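# Load a blank into the vise and sort parts

## Task

Put one plain gray aluminum blank in the open vise so that it rests on the vise's two low bars, oriented like the blanks on the infeed plate (the plate with short pins) or flipped over. Its long side must bear against the fixed jaw (the end block without hoses) and its short end against the work stop (the short rod between the jaws). Every finished part must lie flat in the black outfeed tray with its pocket facing up. Every other blank, aluminum or brass, must sit entirely on the infeed plate, not stacked on another blank, oriented as it started or flipped, and not resting on the pins. A blank or finished part left anywhere else means failure, and nothing counts as placed if only the robot holds it there at the end. At the finish, printed parts may touch only the table and each other; a printed part still lifted by the robot is judged where it would land if dropped.

## Robot and tools

ROBOT AND FRAME. Two FANUC CRX-5iA style six-joint arms, left_arm and right_arm, each carrying a two-finger parallel gripper (0 to 50 mm opening). All positions use one scene frame: origin on the table top midway between the arms, +z up, +x out over the table, left_arm on the +y side (base near (+0.021, +0.326, 0) m), right_arm on the -y side (base near (-0.024, -0.334, 0) m). The names left/right do not refer to image sides.

execute_actions. Argument actions is a list of actions; each action is a list of 1 to 15 rows, each row lasting one 1/30 s step; if fewer than 15 rows are given, the last row is repeated to fill the action (each action is 0.5 s). Every row has exactly 18 numbers covering both arms: left_arm first as 6 joint targets then gripper position, force_limit, speed; then the same 9 for right_arm. Joint numbers are absolute target angles in radians (not offsets), in order waist, shoulder, elbow, forearm roll, wrist pitch, wrist roll, with ranges -3.491..3.491, -3.140..3.140, -1.187..4.328, -3.316..3.316, -3.140..3.140, -3.927..3.927. A target more than 0.010 rad beyond a range end (and further out than the current angle) makes the call be refused; targets past the true end are clipped and reported as joint sent to its limit. An empty list just returns state and images.

Motion is rate limited (2.62 rad/s waist and shoulder, 3.14 elbow, 3.93 wrist joints, 0.5 s ramp), targets are kept within a lead of the measured angle (0.805, 0.966, 1.21 rad) and scaled back if they would move the gripper over 70 mm away. Long moves therefore need several actions; keep sending the remainder. To keep a joint still, resend the angle shown under Joint targets.

GRIPPER NUMBERS, each in [-1, 1]. position: +1 fully open (50 mm), about -0.65 pads meet, -1 means close until blocked (use this to grip). force_limit: per-pad force, roughly 20 N at -1, 102 N at 0, 185 N at +1. speed: 20 mm/s at -1, 85 at 0, 150 at +1. New force or speed only applies once position changes by 0.01 or more, so open before a softer regrip. To leave a gripper alone, repeat its previous three numbers; a 0 is a real command. Fingers point along the gripper's +z and close along its x; end_effector_position is the point between the pads, fingertips are 17.5 mm further. A flat block sticks out about 9 cm toward the gripper's -y and rotates with it; spinning only the last joint moves the pad point on a 25 mm circle.

RESULTS. Each arm line gives end_effector_position (m) and end_effector_quat_wxyz in the scene frame, less accurate at long reach. Joint positions, Joint velocities and Joint targets list one block per arm (rad, rad/s). object_status: 0 moving, 1 blocked while opening, 2 blocked while closing (a grasp), 3 reached the commanded opening or pads met (usually nothing held). Confirm a grip by reading 2. After a grip at force_limit -1, status may stay 2 even if the object slipped out. Opening in mm is about (250 - position_measured) x 0.202. joint command not followed means the clearance check altered some targets.

HAZARDS. A joint torque at its load limit (150 N m for the first three joints, 37.6 for the wrist joints, held weight included) or an external force of 150 N on the arm or its load halts that arm for 10 s and drops the rest of the call. Heavy holding warms motors; a MOTOR HOT line precedes a braking over-temperature stop. Avoid arm-to-arm collisions, slams, hard pushes, drops and anything leaving the table. Loose objects or held parts may get brief random nudges. The robot keeps the last command while you think.

CAMERAS. Images arrive in order cam_high (504x504), cam_left_wrist (616x616 fisheye), cam_right_wrist (616x616 fisheye). zoom_image takes camera (one of those names) and region [x0, y0, x1, y1] in that camera's pixels, origin top-left, at most 504x504.

finished_scene ends the scene irreversibly (optional scene: 1) and reports success; the arrangement must already hold by itself.

PRINTER. check_part validates a design without printing; print_part makes one rigid green PLA part. Both take design (the complete JSON text as a string) and use_face (z-, z+, x-, x+, y- or y+, default z-: the face resting on the table). Format: {"format": "print3d-design/1", "features": [...]}, each feature with op add or cut, one profile (rect cx, cy, w, h, optional rot_deg; circle cx, cy, d; slot x0, y0, x1, y1, w; polygon points), z0 and z1 in mm (z1 - z0 at least 0.2), optional taper. Rules: connected, starts on the bed, overhangs at most 45 degrees, bridges at most 10 mm, walls at least 2.5 mm, holes at least 2 mm, height no more than 4 times foot width. The part appears loose on the table in front of the bases, midway between them, within a 108 (x) by 148 (y) by 99 mm space. Printing is refused while a gripper holds anything, while things move, or if anything, arm links included, is in or near that space.

Each tool is called after "Call:" in YAML: its name, and indented under it one key for each argument.

## Session

Call:
execute_actions:
  actions: []

Scene clock: 0.00 s.
left_arm: end_effector_position=(+0.1712, -0.1479, +0.2240) position_measured=3 object_status=3 end_effector_quat_wxyz=(-0.021, +0.787, -0.289, +0.545) | right_arm: end_effector_position=(+0.4297, -0.6671, +0.2098) position_measured=3 object_status=3 end_effector_quat_wxyz=(+0.102, -0.686, +0.706, +0.143)
Joint positions: left_arm=[-1.793  0.123 -0.181 -1.19  -1.38  -0.141] | right_arm=[-0.71   0.474  0.482 -0.267 -1.813 -2.621]
Joint velocities: left_arm=[ 0.     0.    -0.    -0.     0.001  0.001] | right_arm=[-0.002 -0.001 -0.    -0.    -0.001  0.   ]
Joint targets: left_arm=[-1.793 0.123 -0.181 -1.190 -1.380 -0.141] | right_arm=[-0.710 0.474 0.482 -0.267 -1.813 -2.621]

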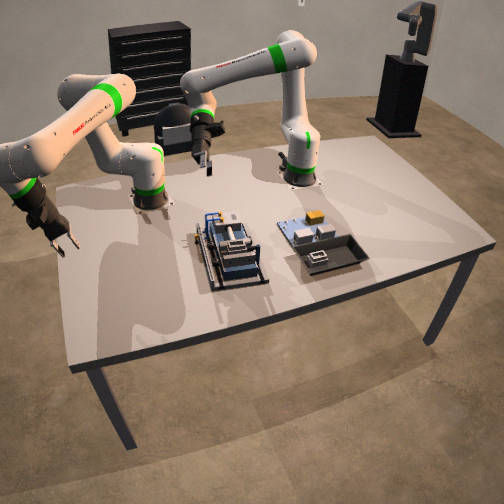

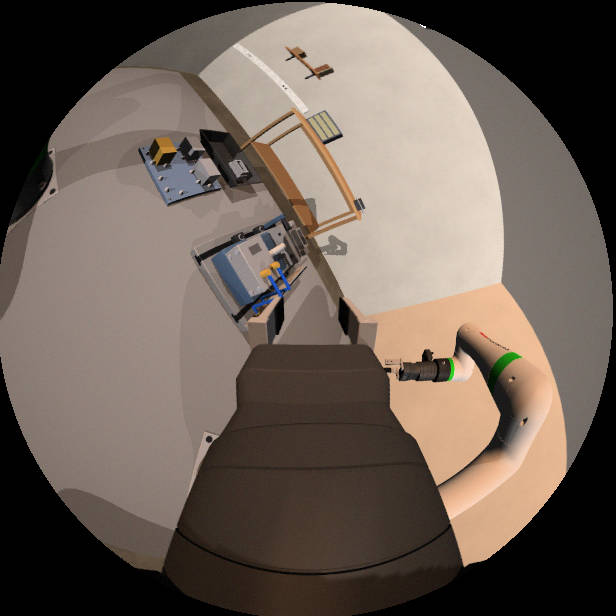

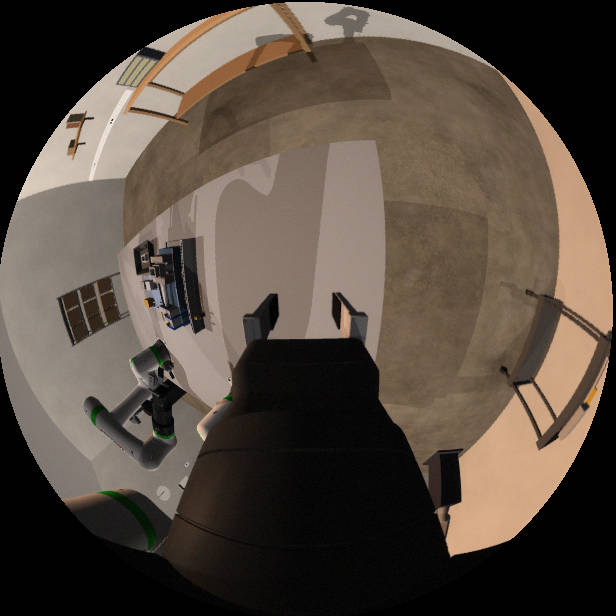

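Call:
zoom_image:
  camera: "cam_high"
  region: [180, 190, 380, 300]

Region (180, 190, 380, 300) of cam_high's 504x504 image, scaled by 2.520, with more detail than that image has; it fills the top 277 rows of this view, and the rest is white.

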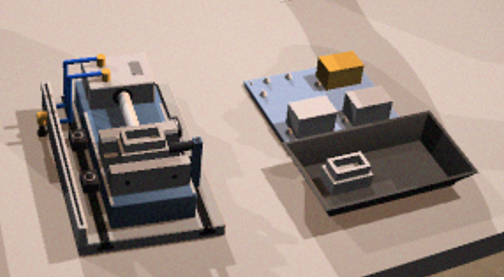

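Call:
execute_actions:
  actions:
    - [[-0.555,0.013,0.09,0,-1.648,0,1,0,0,-0.71,0.474,0.482,-0.267,-1.813,-2.621,1,0,0]]
    - [[-0.555,0.013,0.09,0,-1.648,0,1,0,0,-0.71,0.474,0.482,-0.267,-1.813,-2.621,1,0,0]]
    - [[-0.555,0.013,0.09,0,-1.648,0,1,0,0,-0.71,0.474,0.482,-0.267,-1.813,-2.621,1,0,0]]
    - [[-0.555,0.013,0.09,0,-1.648,0,1,0,0,-0.71,0.474,0.482,-0.267,-1.813,-2.621,1,0,0]]

Scene clock: 5.43 s.
left_arm: end_effector_position=(+0.2960, -0.0042, +0.3000) position_measured=3 object_status=3 end_effector_quat_wxyz=(-0.000, +0.877, +0.480, -0.000) | right_arm: end_effector_position=(+0.4295, -0.6673, +0.2096) position_measured=3 object_status=3 end_effector_quat_wxyz=(+0.102, -0.686, +0.706, +0.143)
Joint positions: left_arm=[-0.555  0.013  0.09  -0.    -1.648  0.   ] | right_arm=[-0.71   0.474  0.482 -0.267 -1.813 -2.621]
Joint velocities: left_arm=[-0.001  0.     0.    -0.     0.    -0.   ] | right_arm=[-0.     0.     0.    -0.    -0.001 -0.001]
Joint targets: left_arm=[-0.555 0.013 0.090 0.000 -1.648 0.000] | right_arm=[-0.710 0.474 0.482 -0.267 -1.813 -2.621]

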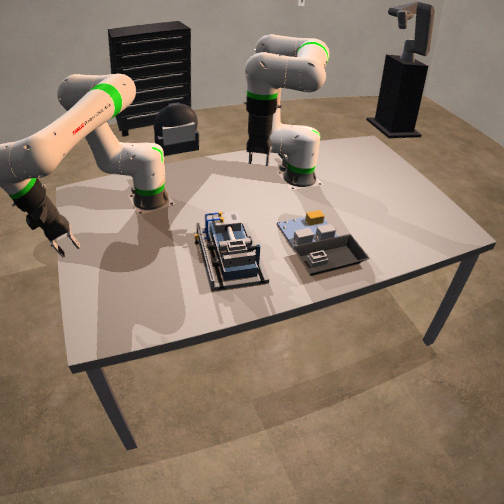

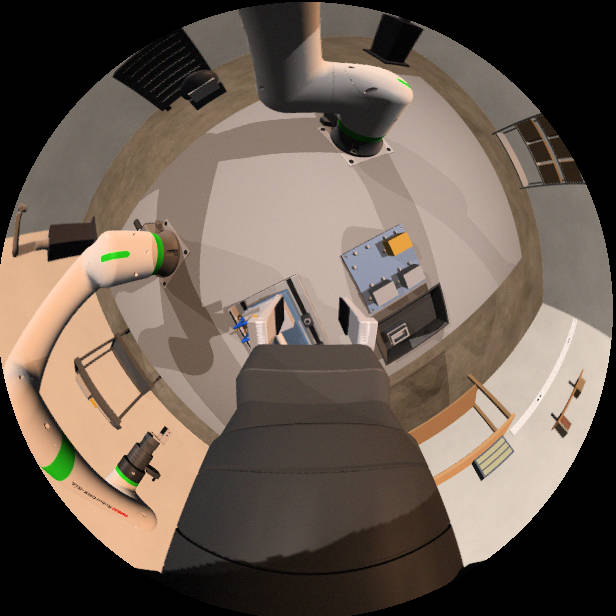

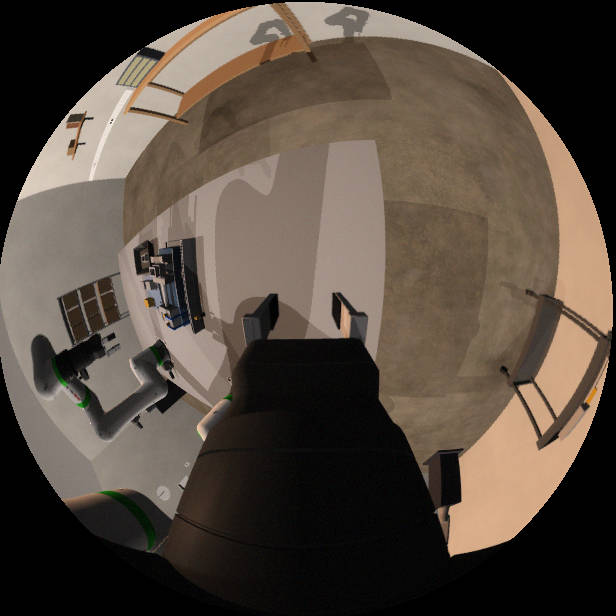

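Call:
zoom_image:
  camera: "cam_left_wrist"
  region: [200, 200, 480, 400]

Region (200, 200, 480, 400) of cam_left_wrist's 616x616 image, scaled by 1.800, with more detail than that image has; it fills the top 360 rows of this view, and the rest is white.

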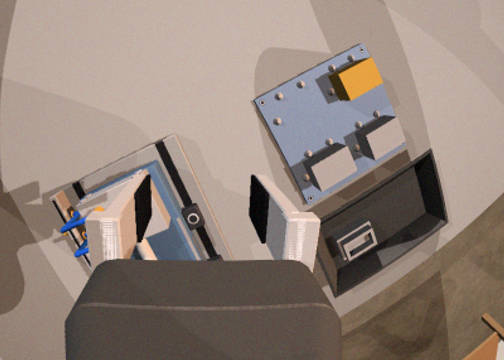

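Call:
execute_actions:
  actions:
    - [[-0.584,0.447,0.618,0,-1.742,0.598,1,0,0,-0.71,0.474,0.482,-0.267,-1.813,-2.621,1,0,0]]
    - [[-0.584,0.447,0.618,0,-1.742,0.598,1,0,0,-0.71,0.474,0.482,-0.267,-1.813,-2.621,1,0,0]]
    - [[-0.584,0.447,0.618,0,-1.742,0.598,1,0,0,-0.71,0.474,0.482,-0.267,-1.813,-2.621,1,0,0]]

Scene clock: 9.53 s.
left_arm: end_effector_position=(+0.4199, -0.1200, +0.2999) position_measured=3 object_status=3 end_effector_quat_wxyz=(-0.000, +0.707, +0.707, -0.000) | right_arm: end_effector_position=(+0.4295, -0.6673, +0.2096) position_measured=3 object_status=3 end_effector_quat_wxyz=(+0.102, -0.686, +0.706, +0.143)
Joint positions: left_arm=[-0.584  0.447  0.618 -0.    -1.742  0.598] | right_arm=[-0.71   0.474  0.482 -0.267 -1.813 -2.621]
Joint velocities: left_arm=[ 0.    -0.    -0.     0.     0.001 -0.002] | right_arm=[ 0.002  0.002 -0.001 -0.    -0.001  0.   ]
Joint targets: left_arm=[-0.584 0.447 0.618 0.000 -1.742 0.598] | right_arm=[-0.710 0.474 0.482 -0.267 -1.813 -2.621]

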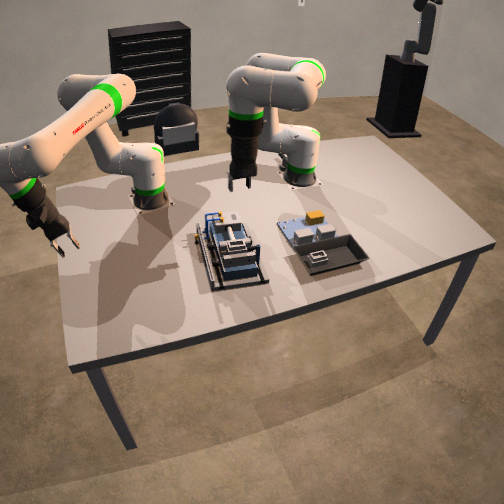

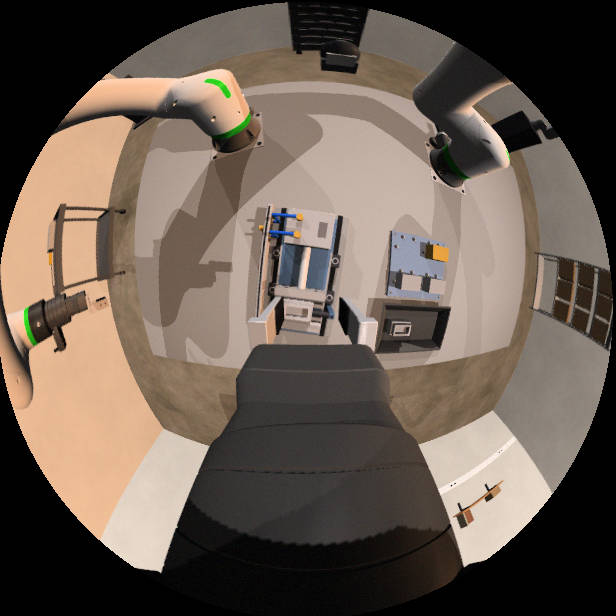

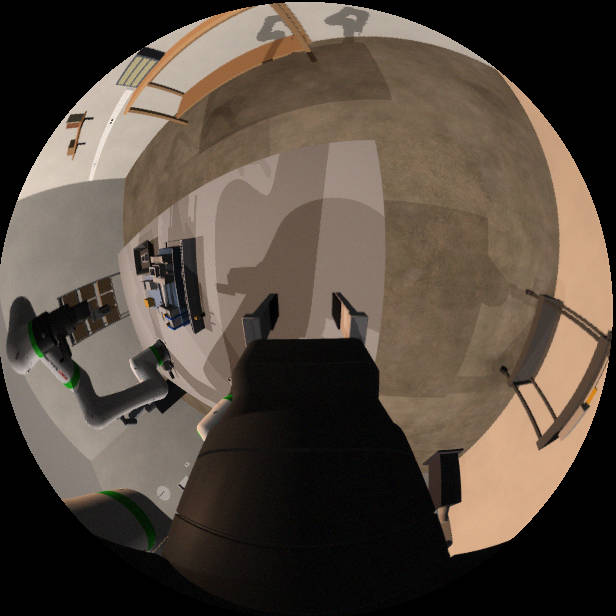

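Call:
zoom_image:
  camera: "cam_left_wrist"
  region: [230, 190, 480, 360]

Region (230, 190, 480, 360) of cam_left_wrist's 616x616 image, scaled by 2.016, with more detail than that image has; it fills the top 343 rows of this view, and the rest is white.

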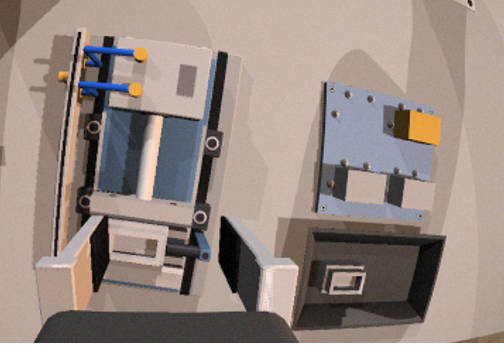

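Call:
execute_actions:
  actions:
    - [[0.0016,0.115,0.198,0,-1.654,0.012,1,0,0,0.3057,0.160,0.2025,0,-1.613,-2.003,1,0,0]]
    - [[0.0016,0.115,0.198,0,-1.654,0.012,1,0,0,0.3057,0.160,0.2025,0,-1.613,-2.003,1,0,0]]
    - [[0.0016,0.115,0.198,0,-1.654,0.012,1,0,0,0.3057,0.160,0.2025,0,-1.613,-2.003,1,0,0]]
    - [[0.0016,0.115,0.198,0,-1.654,0.012,1,0,0,0.3057,0.160,0.2025,0,-1.613,-2.003,1,0,0]]

Scene clock: 16.10 s.
left_arm: end_effector_position=(+0.4702, +0.1899, +0.2999) position_measured=3 object_status=3 end_effector_quat_wxyz=(-0.000, +0.707, +0.707, -0.000) | right_arm: end_effector_position=(+0.4800, -0.2198, +0.2800) position_measured=3 object_status=3 end_effector_quat_wxyz=(-0.000, +1.000, -0.000, +0.000)
Joint positions: left_arm=[ 0.002  0.115  0.198  0.    -1.654  0.012] | right_arm=[ 0.306  0.16   0.203 -0.    -1.613 -2.003]
Joint velocities: left_arm=[ 0.    -0.    -0.     0.001  0.    -0.001] | right_arm=[0.002 0.001 0.    0.    0.001 0.   ]
Joint targets: left_arm=[0.002 0.115 0.198 0.000 -1.654 0.012] | right_arm=[0.306 0.160 0.203 0.000 -1.613 -2.003]

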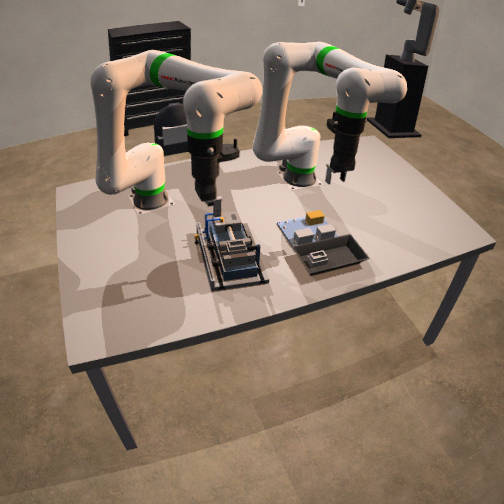

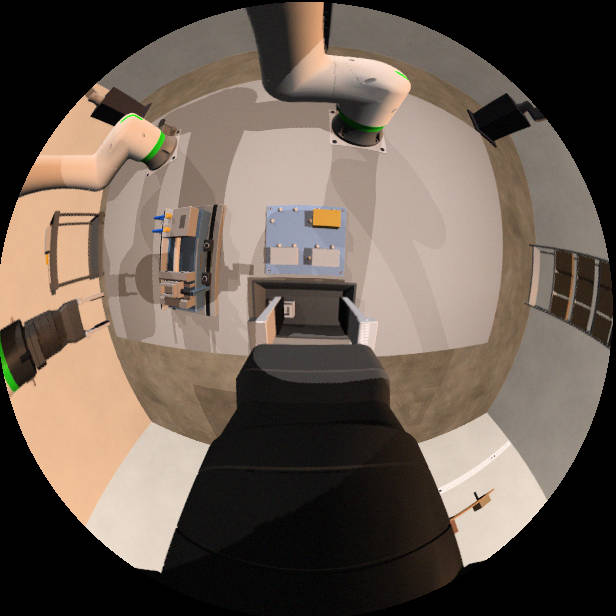

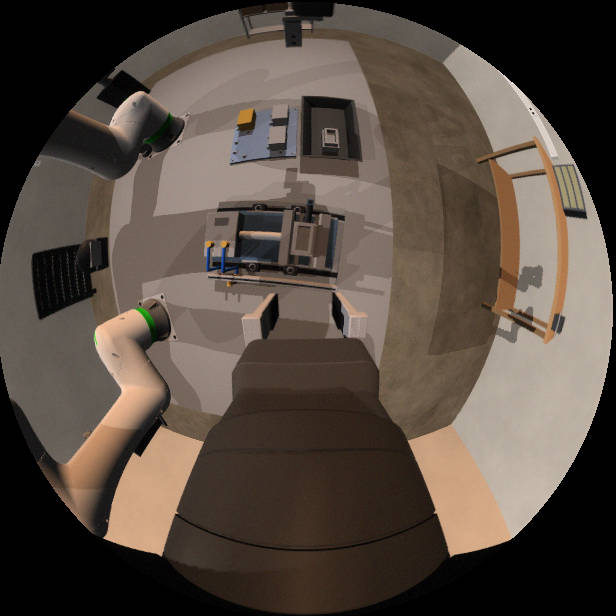

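Call:
zoom_image:
  camera: "cam_right_wrist"
  region: [190, 180, 370, 300]

Call:
zoom_image:
  camera: "cam_left_wrist"
  region: [230, 190, 380, 290]

Region (190, 180, 370, 300) of cam_right_wrist's 616x616 image, scaled by 2.800, with more detail than that image has.

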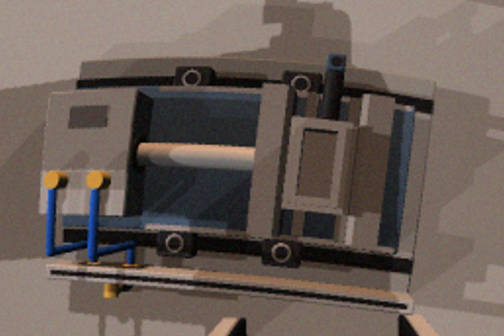

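Region (230, 190, 380, 290) of cam_left_wrist's 616x616 image, scaled by 3.360, with more detail than that image has.

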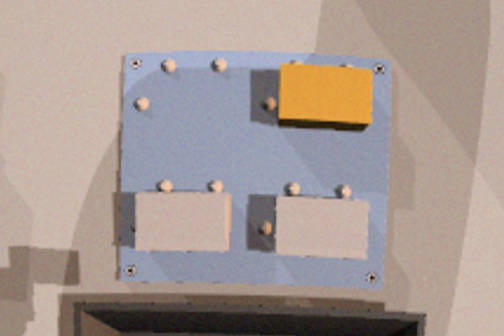

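Call:
execute_actions:
  actions:
    - [[0.0046,0.4998,0.5769,0,-1.648,0.0094,1,0,0,0.3234,0.1985,-0.0575,0,-1.315,-2.0204,1,0,0]]
    - [[0.0046,0.4998,0.5769,0,-1.648,0.0094,1,0,0,0.3234,0.1985,-0.0575,0,-1.315,-2.0204,1,0,0]]
    - [[0.0046,0.4998,0.5769,0,-1.648,0.0094,1,0,0,0.3234,0.1985,-0.0575,0,-1.315,-2.0204,1,0,0]]

Scene clock: 24.20 s.
left_arm: end_effector_position=(+0.6203, +0.1899, +0.2500) position_measured=3 object_status=3 end_effector_quat_wxyz=(-0.000, +0.707, +0.707, -0.000) | right_arm: end_effector_position=(+0.4799, -0.2102, +0.1501) position_measured=3 object_status=3 end_effector_quat_wxyz=(+0.000, +1.000, -0.000, -0.000)
Joint positions: left_arm=[ 0.005  0.5    0.577  0.    -1.648  0.009] | right_arm=[ 0.323  0.198 -0.058 -0.    -1.315 -2.02 ]
Joint velocities: left_arm=[-0.  0. -0.  0.  0.  0.] | right_arm=[ 0.002  0.001  0.    -0.    -0.001 -0.001]
Joint targets: left_arm=[0.005 0.500 0.577 0.000 -1.648 0.009] | right_arm=[0.323 0.199 -0.057 0.000 -1.315 -2.020]

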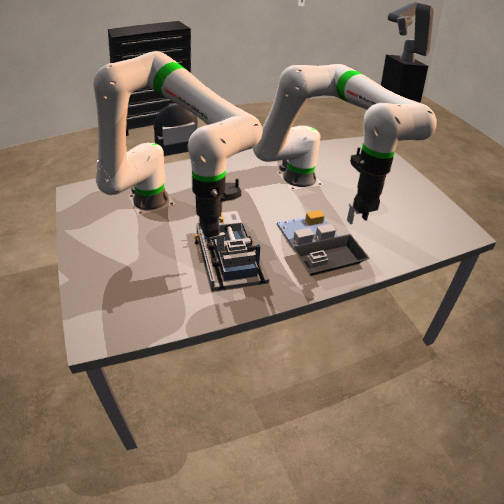

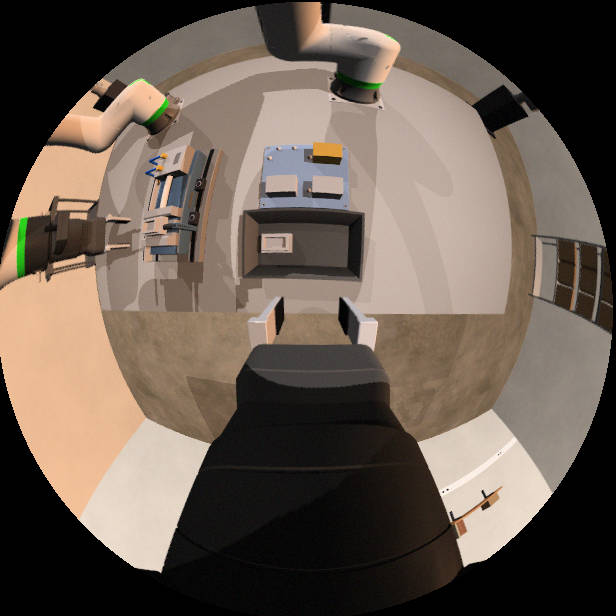

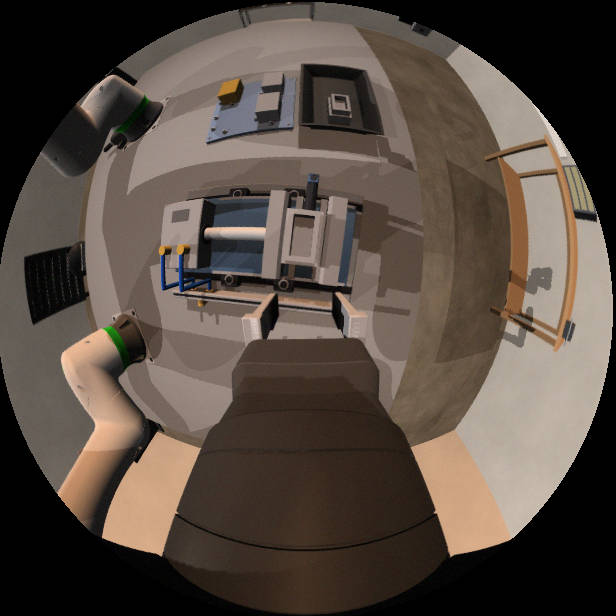

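Call:
zoom_image:
  camera: "cam_right_wrist"
  region: [150, 160, 390, 320]

Region (150, 160, 390, 320) of cam_right_wrist's 616x616 image, scaled by 2.100, with more detail than that image has.

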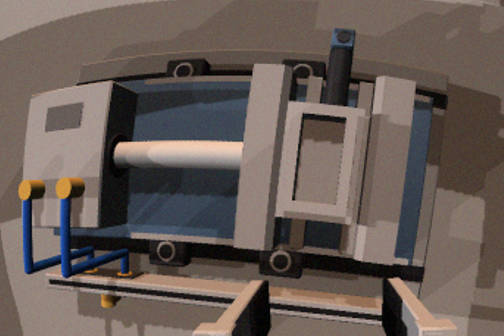

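Call:
zoom_image:
  camera: "cam_left_wrist"
  region: [120, 130, 240, 270]

Region (120, 130, 240, 270) of cam_left_wrist's 616x616 image, scaled by 3.600, with more detail than that image has; it fills the left 432 columns of this view, and the rest is white.

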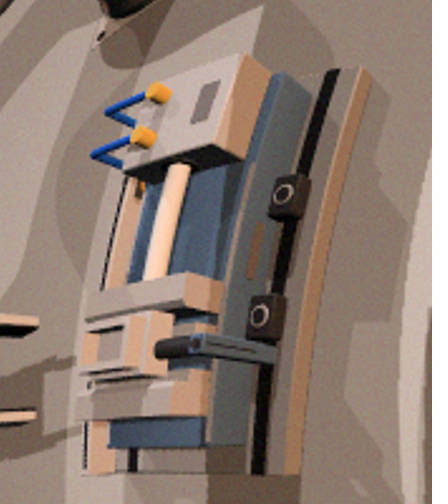

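Call:
execute_actions:
  actions:
    - [[0.0046,0.4998,0.5769,0,-1.648,0.0094,1,0,0,0.4591,0.2626,-0.0278,0,-1.2804,-2.1561,1,0,0]]
    - [[0.0046,0.4998,0.5769,0,-1.648,0.0094,1,0,0,0.4591,0.2626,-0.0278,0,-1.2804,-2.1561,1,0,0]]

Scene clock: 29.90 s.
left_arm: end_effector_position=(+0.6203, +0.1899, +0.2500) position_measured=3 object_status=3 end_effector_quat_wxyz=(-0.000, +0.707, +0.707, -0.000) | right_arm: end_effector_position=(+0.4800, -0.1309, +0.1298) position_measured=3 object_status=3 end_effector_quat_wxyz=(-0.000, +1.000, -0.000, -0.000)
Joint positions: left_arm=[ 0.005  0.5    0.577 -0.    -1.648  0.009] | right_arm=[ 0.459  0.263 -0.028 -0.    -1.28  -2.156]
Joint velocities: left_arm=[ 0.     0.    -0.     0.    -0.     0.001] | right_arm=[-0.    -0.001  0.001 -0.001 -0.     0.001]
Joint targets: left_arm=[0.005 0.500 0.577 0.000 -1.648 0.009] | right_arm=[0.459 0.263 -0.028 0.000 -1.280 -2.156]

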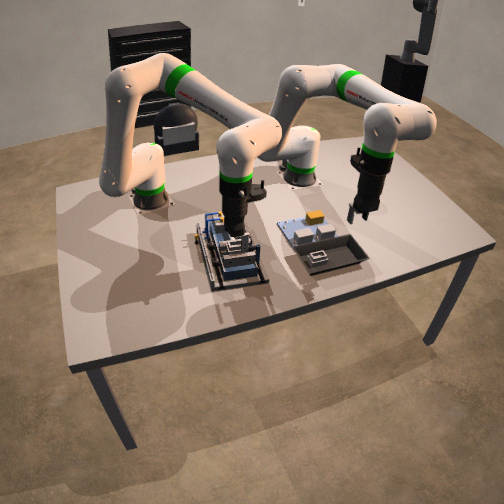

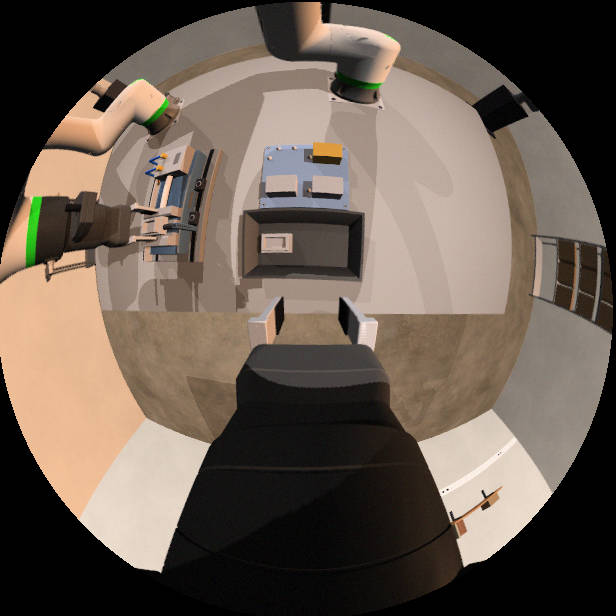

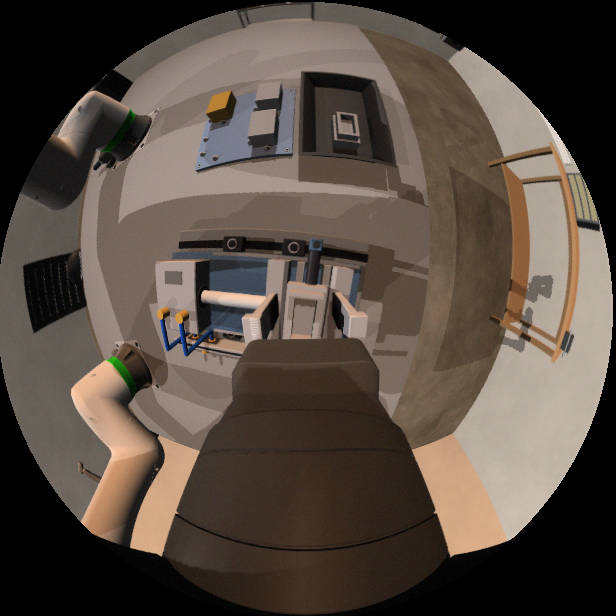

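Call:
zoom_image:
  camera: "cam_right_wrist"
  region: [210, 220, 400, 350]

Region (210, 220, 400, 350) of cam_right_wrist's 616x616 image, scaled by 2.653, with more detail than that image has; it fills the top 345 rows of this view, and the rest is white.

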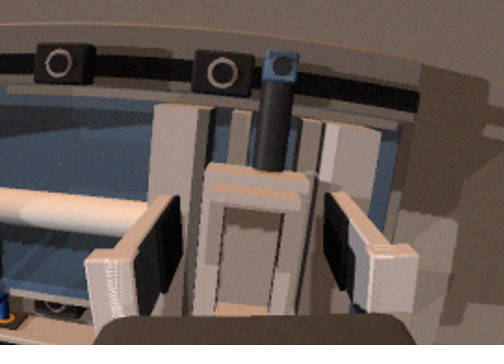

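Call:
execute_actions:
  actions:
    - [[0.0046,0.4998,0.5769,0,-1.648,0.0094,1,0,0,0.4591,0.2816,-0.0646,0,-1.2246,-2.1561,1,0,0]]
    - [[0.0046,0.4998,0.5769,0,-1.648,0.0094,1,0,0,0.4591,0.2816,-0.0646,0,-1.2246,-2.1561,1,0,0]]

Scene clock: 41.40 s.
left_arm: end_effector_position=(+0.6203, +0.1899, +0.2500) position_measured=3 object_status=3 end_effector_quat_wxyz=(-0.000, +0.707, +0.707, -0.000) | right_arm: end_effector_position=(+0.4804, -0.1308, +0.1150) position_measured=3 object_status=3 end_effector_quat_wxyz=(-0.000, +1.000, -0.000, +0.000)
Joint positions: left_arm=[ 0.005  0.5    0.577 -0.    -1.648  0.009] | right_arm=[ 0.459  0.274 -0.05   0.    -1.246 -2.156]
Joint velocities: left_arm=[-0.     0.    -0.     0.001  0.    -0.001] | right_arm=[-0.001  0.001  0.002  0.001  0.001 -0.   ]
Joint targets: left_arm=[0.005 0.500 0.577 0.000 -1.648 0.009] | right_arm=[0.459 0.274 -0.050 0.000 -1.247 -2.156]
FORCE FAULT: contact force on the right arm reached its limit, and that arm stopped for 10 seconds. The contact can be on any part of that arm, not only on its tool. That time counts as 18 of the actions that you can send in this scene. That arm's remaining commands of this call were not run. That arm holds still and accepts commands again. Move the arm away from the contact; if what it grips holds it there, let go first. Pushing or pulling that hard again can fault the arm again.

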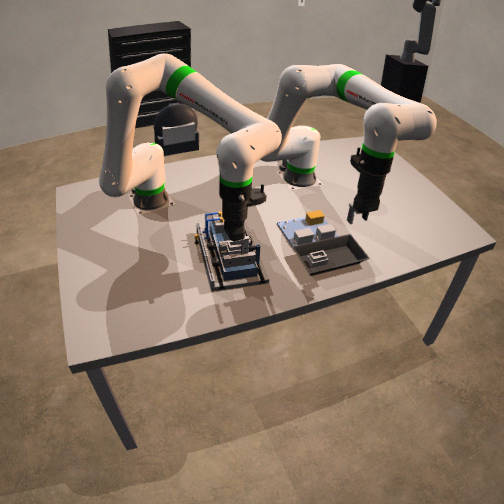

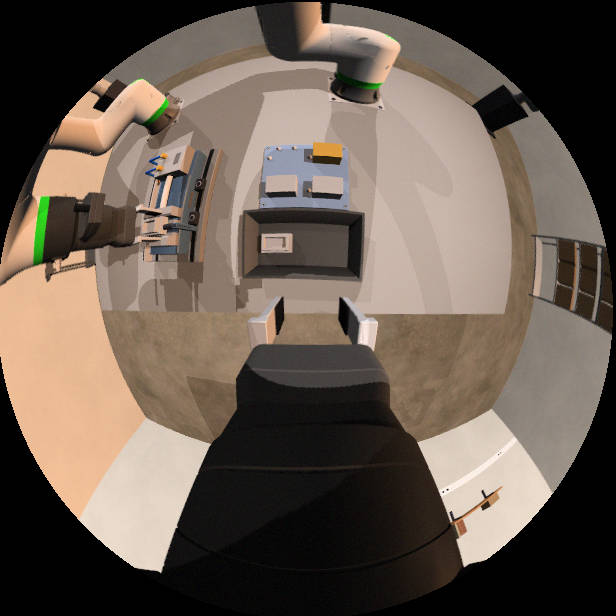

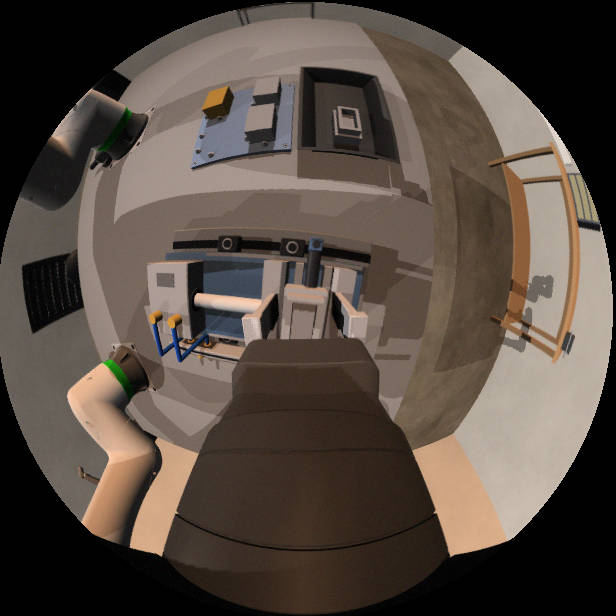

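Call:
zoom_image:
  camera: "cam_left_wrist"
  region: [120, 180, 220, 270]

Region (120, 180, 220, 270) of cam_left_wrist's 616x616 image, scaled by 5.040, with more detail than that image has; it fills the top 454 rows of this view, and the rest is white.

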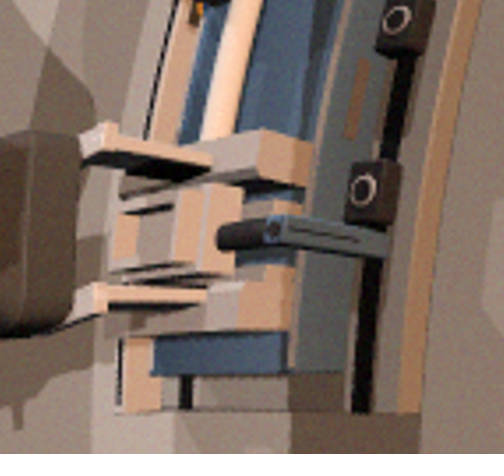

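Call:
execute_actions:
  actions:
    - [[0.0046,0.4998,0.5769,0,-1.648,0.0094,1,0,0,0.4591,0.2626,-0.0278,0,-1.2804,-2.1561,1,0,0]]
    - [[0.0046,0.4998,0.5769,0,-1.648,0.0094,1,0,0,0.377,0.228,-0.0704,0,-1.2724,-2.074,1,0,0]]
    - [[0.0046,0.4998,0.5769,0,-1.648,0.0094,1,0,0,0.377,0.228,-0.0704,0,-1.2724,-2.074,1,0,0]]

Scene clock: 46.97 s.
left_arm: end_effector_position=(+0.6203, +0.1899, +0.2500) position_measured=3 object_status=3 end_effector_quat_wxyz=(-0.000, +0.707, +0.707, -0.000) | right_arm: end_effector_position=(+0.4799, -0.1800, +0.1300) position_measured=3 object_status=3 end_effector_quat_wxyz=(-0.000, +1.000, -0.000, -0.000)
Joint positions: left_arm=[ 0.005  0.5    0.577  0.    -1.648  0.009] | right_arm=[ 0.377  0.228 -0.07  -0.    -1.272 -2.074]
Joint velocities: left_arm=[ 0.001 -0.    -0.     0.    -0.001  0.   ] | right_arm=[ 0.     0.001  0.001 -0.     0.001 -0.   ]
Joint targets: left_arm=[0.005 0.500 0.577 0.000 -1.648 0.009] | right_arm=[0.377 0.228 -0.070 0.000 -1.272 -2.074]

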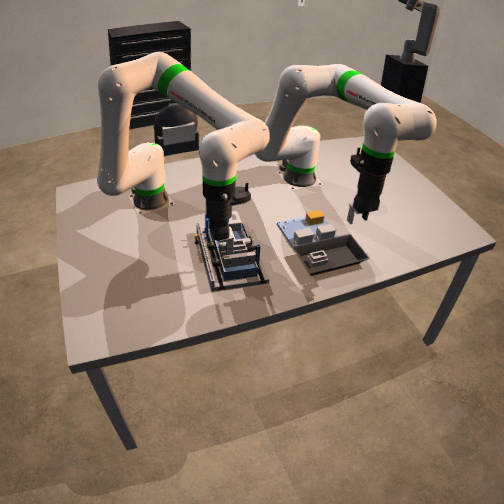

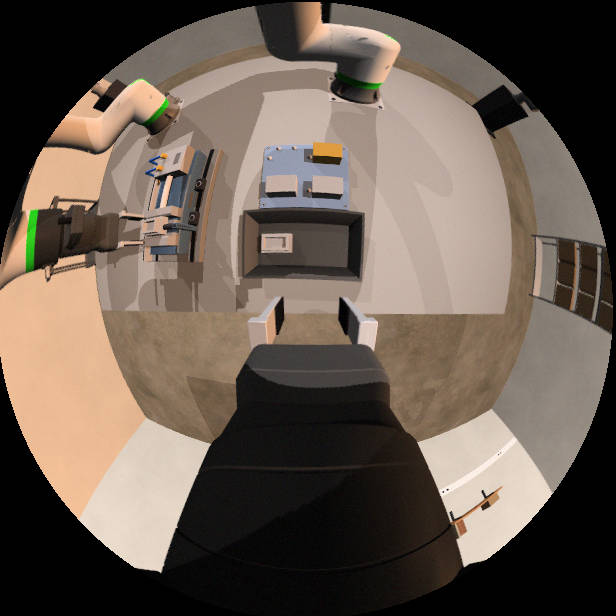

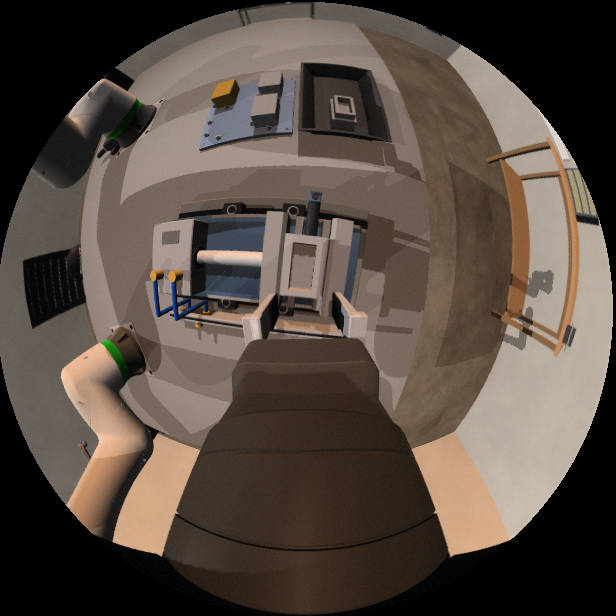

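Call:
zoom_image:
  camera: "cam_right_wrist"
  region: [240, 190, 380, 310]

Region (240, 190, 380, 310) of cam_right_wrist's 616x616 image, scaled by 3.600, with more detail than that image has; it fills the top 432 rows of this view, and the rest is white.

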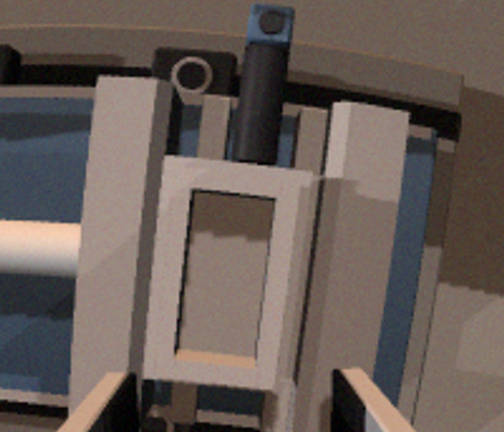

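Call:
execute_actions:
  actions:
    - [[0.0046,0.4998,0.5769,0,-1.648,0.0094,1,0,0,0.4506,0.2592,-0.0439,0,-1.2677,-2.1476,-1,0,0.5]]
    - [[0.0046,0.4998,0.5769,0,-1.648,0.0094,1,0,0,0.4506,0.2592,-0.0439,0,-1.2677,-2.1476,-1,0,0.5]]

Call:
zoom_image:
  camera: "cam_right_wrist"
  region: [210, 200, 400, 350]

Scene clock: 51.93 s.
left_arm: end_effector_position=(+0.6203, +0.1899, +0.2500) position_measured=3 object_status=3 end_effector_quat_wxyz=(-0.000, +0.707, +0.707, -0.000) | right_arm: end_effector_position=(+0.4790, -0.1368, +0.1250) position_measured=105 object_status=2 end_effector_quat_wxyz=(-0.000, +1.000, -0.000, +0.000)
Joint positions: left_arm=[ 0.005  0.5    0.577 -0.    -1.648  0.009] | right_arm=[ 0.451  0.259 -0.044 -0.    -1.268 -2.148]
Joint velocities: left_arm=[-0.001 -0.    -0.     0.001 -0.     0.001] | right_arm=[ 0.    -0.    -0.001 -0.     0.001  0.   ]
Joint targets: left_arm=[0.005 0.500 0.577 0.000 -1.648 0.009] | right_arm=[0.451 0.259 -0.044 0.000 -1.268 -2.148]

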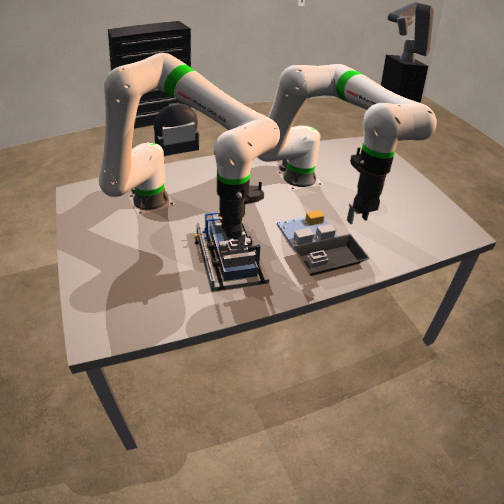

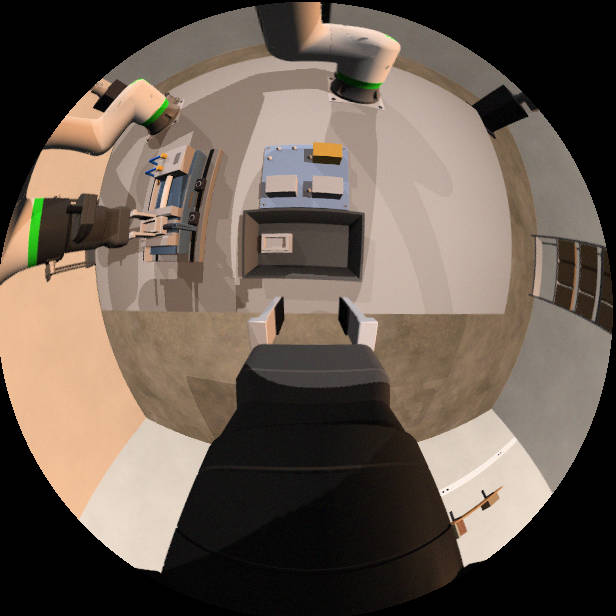

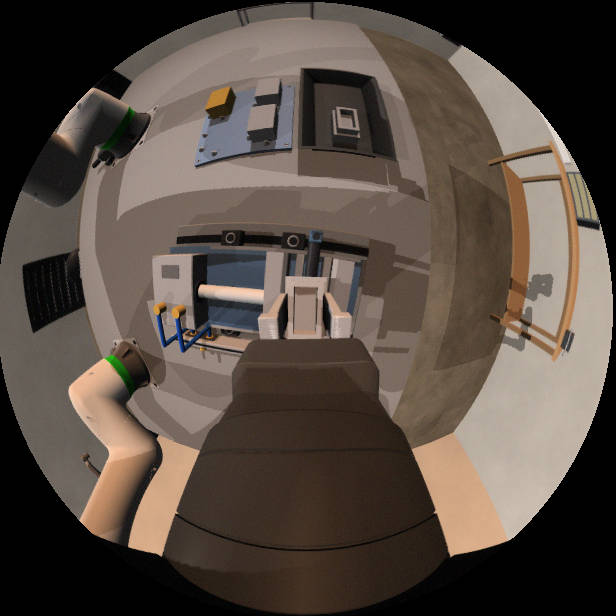

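Region (210, 200, 400, 350) of cam_right_wrist's 616x616 image, scaled by 2.653, with more detail than that image has; it fills the top 398 rows of this view, and the rest is white.

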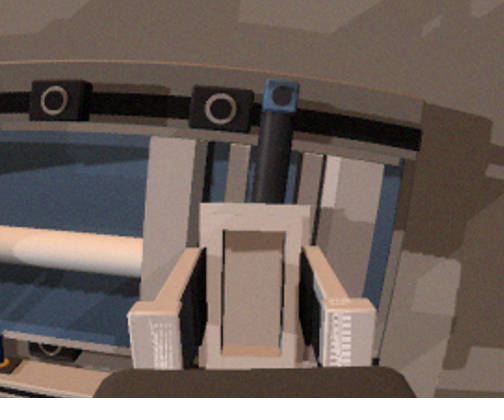

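Call:
execute_actions:
  actions:
    - [[0.0046,0.4998,0.5769,0,-1.648,0.0094,1,0,0,0.4506,0.2592,-0.0439,0,-1.2677,-2.1476,0.7,0,0]]
    - [[0.0046,0.4998,0.5769,0,-1.648,0.0094,1,0,0,0.4506,0.2645,-0.0542,0,-1.2521,-2.1476,0.7,0,0]]
    - [[0.0046,0.4998,0.5769,0,-1.648,0.0094,1,0,0,0.4506,0.2645,-0.0542,0,-1.2521,-2.1476,0.7,0,0]]

Call:
zoom_image:
  camera: "cam_left_wrist"
  region: [120, 180, 220, 270]

Scene clock: 54.33 s.
left_arm: end_effector_position=(+0.6203, +0.1899, +0.2500) position_measured=3 object_status=3 end_effector_quat_wxyz=(-0.000, +0.707, +0.707, -0.000) | right_arm: end_effector_position=(+0.4791, -0.1368, +0.1180) position_measured=48 object_status=3 end_effector_quat_wxyz=(+0.000, +1.000, -0.000, +0.000)
Joint positions: left_arm=[ 0.005  0.5    0.577 -0.    -1.648  0.009] | right_arm=[ 0.451  0.265 -0.054  0.    -1.252 -2.148]
Joint velocities: left_arm=[ 0.     0.    -0.    -0.     0.001 -0.001] | right_arm=[ 0.001  0.001 -0.001 -0.    -0.    -0.   ]
Joint targets: left_arm=[0.005 0.500 0.577 0.000 -1.648 0.009] | right_arm=[0.451 0.264 -0.054 0.000 -1.252 -2.148]

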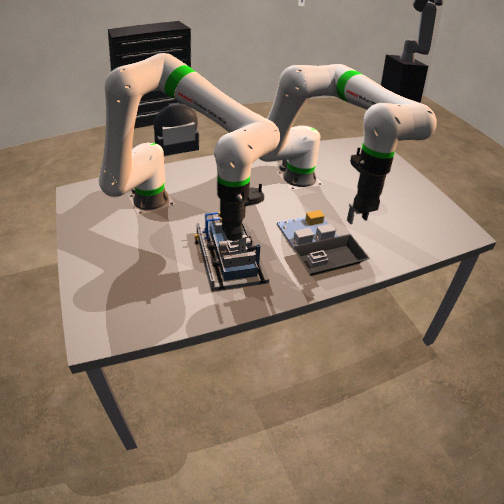

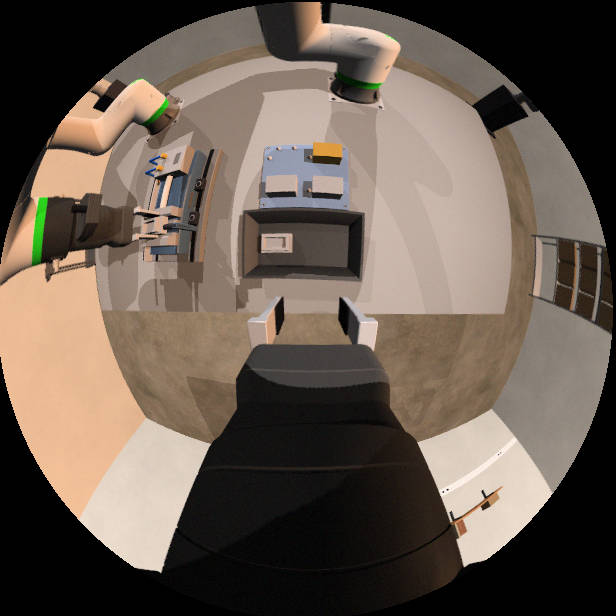

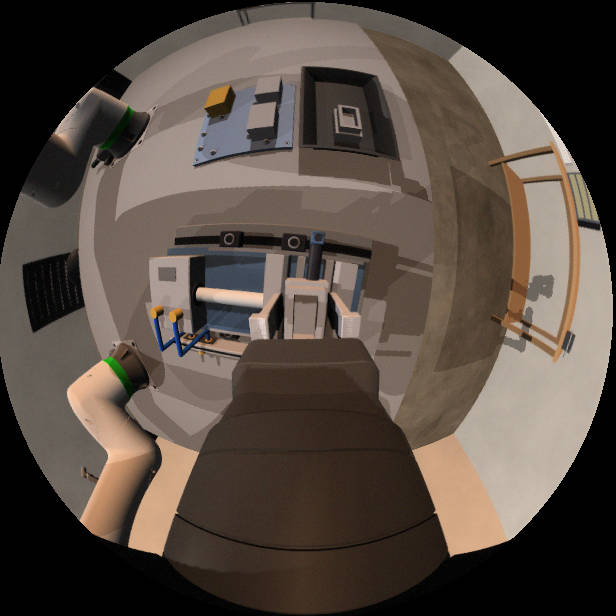

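Region (120, 180, 220, 270) of cam_left_wrist's 616x616 image, scaled by 5.040, with more detail than that image has; it fills the top 454 rows of this view, and the rest is white.

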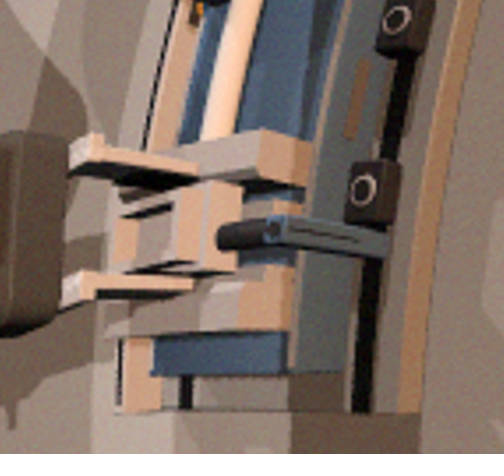

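Call:
execute_actions:
  actions:
    - [[0.0046,0.4998,0.5769,0,-1.648,0.0094,1,0,0,0.4506,0.2645,-0.0542,0,-1.2521,-2.1476,-1,0,0]]
    - [[0.0046,0.4998,0.5769,0,-1.648,0.0094,1,0,0,0.4506,0.2645,-0.0542,0,-1.2521,-2.1476,-1,0,0]]

Scene clock: 56.10 s.
left_arm: end_effector_position=(+0.6203, +0.1899, +0.2500) position_measured=3 object_status=3 end_effector_quat_wxyz=(-0.000, +0.707, +0.707, -0.000) | right_arm: end_effector_position=(+0.4791, -0.1368, +0.1180) position_measured=68 object_status=2 end_effector_quat_wxyz=(+0.000, +1.000, -0.000, -0.000)
Joint positions: left_arm=[ 0.005  0.5    0.577 -0.    -1.648  0.009] | right_arm=[ 0.451  0.265 -0.054 -0.    -1.252 -2.148]
Joint velocities: left_arm=[ 0.     0.    -0.    -0.     0.     0.001] | right_arm=[ 0.002 -0.001  0.    -0.     0.     0.   ]
Joint targets: left_arm=[0.005 0.500 0.577 0.000 -1.648 0.009] | right_arm=[0.451 0.264 -0.054 0.000 -1.252 -2.148]

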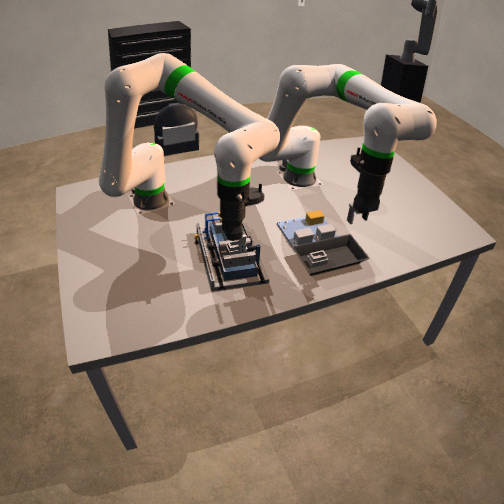

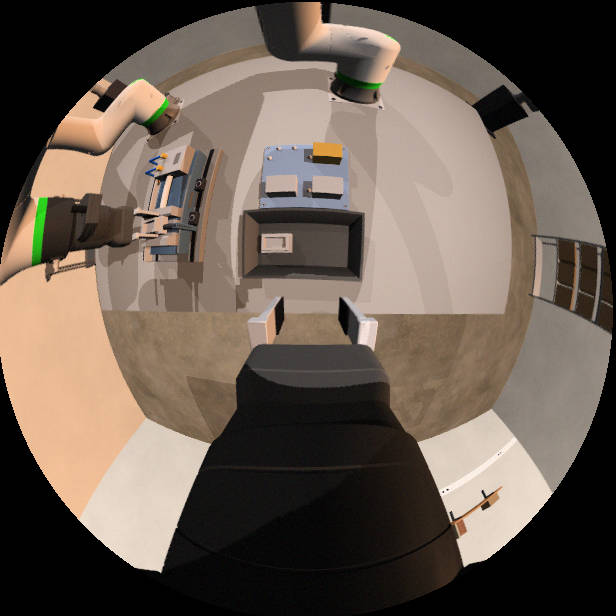

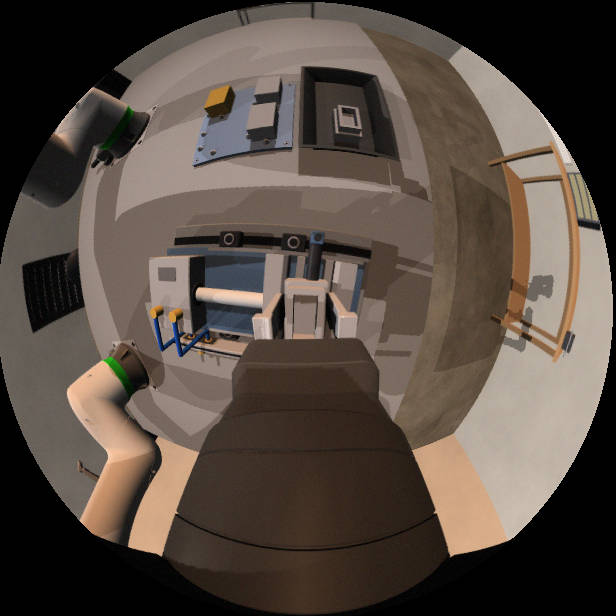

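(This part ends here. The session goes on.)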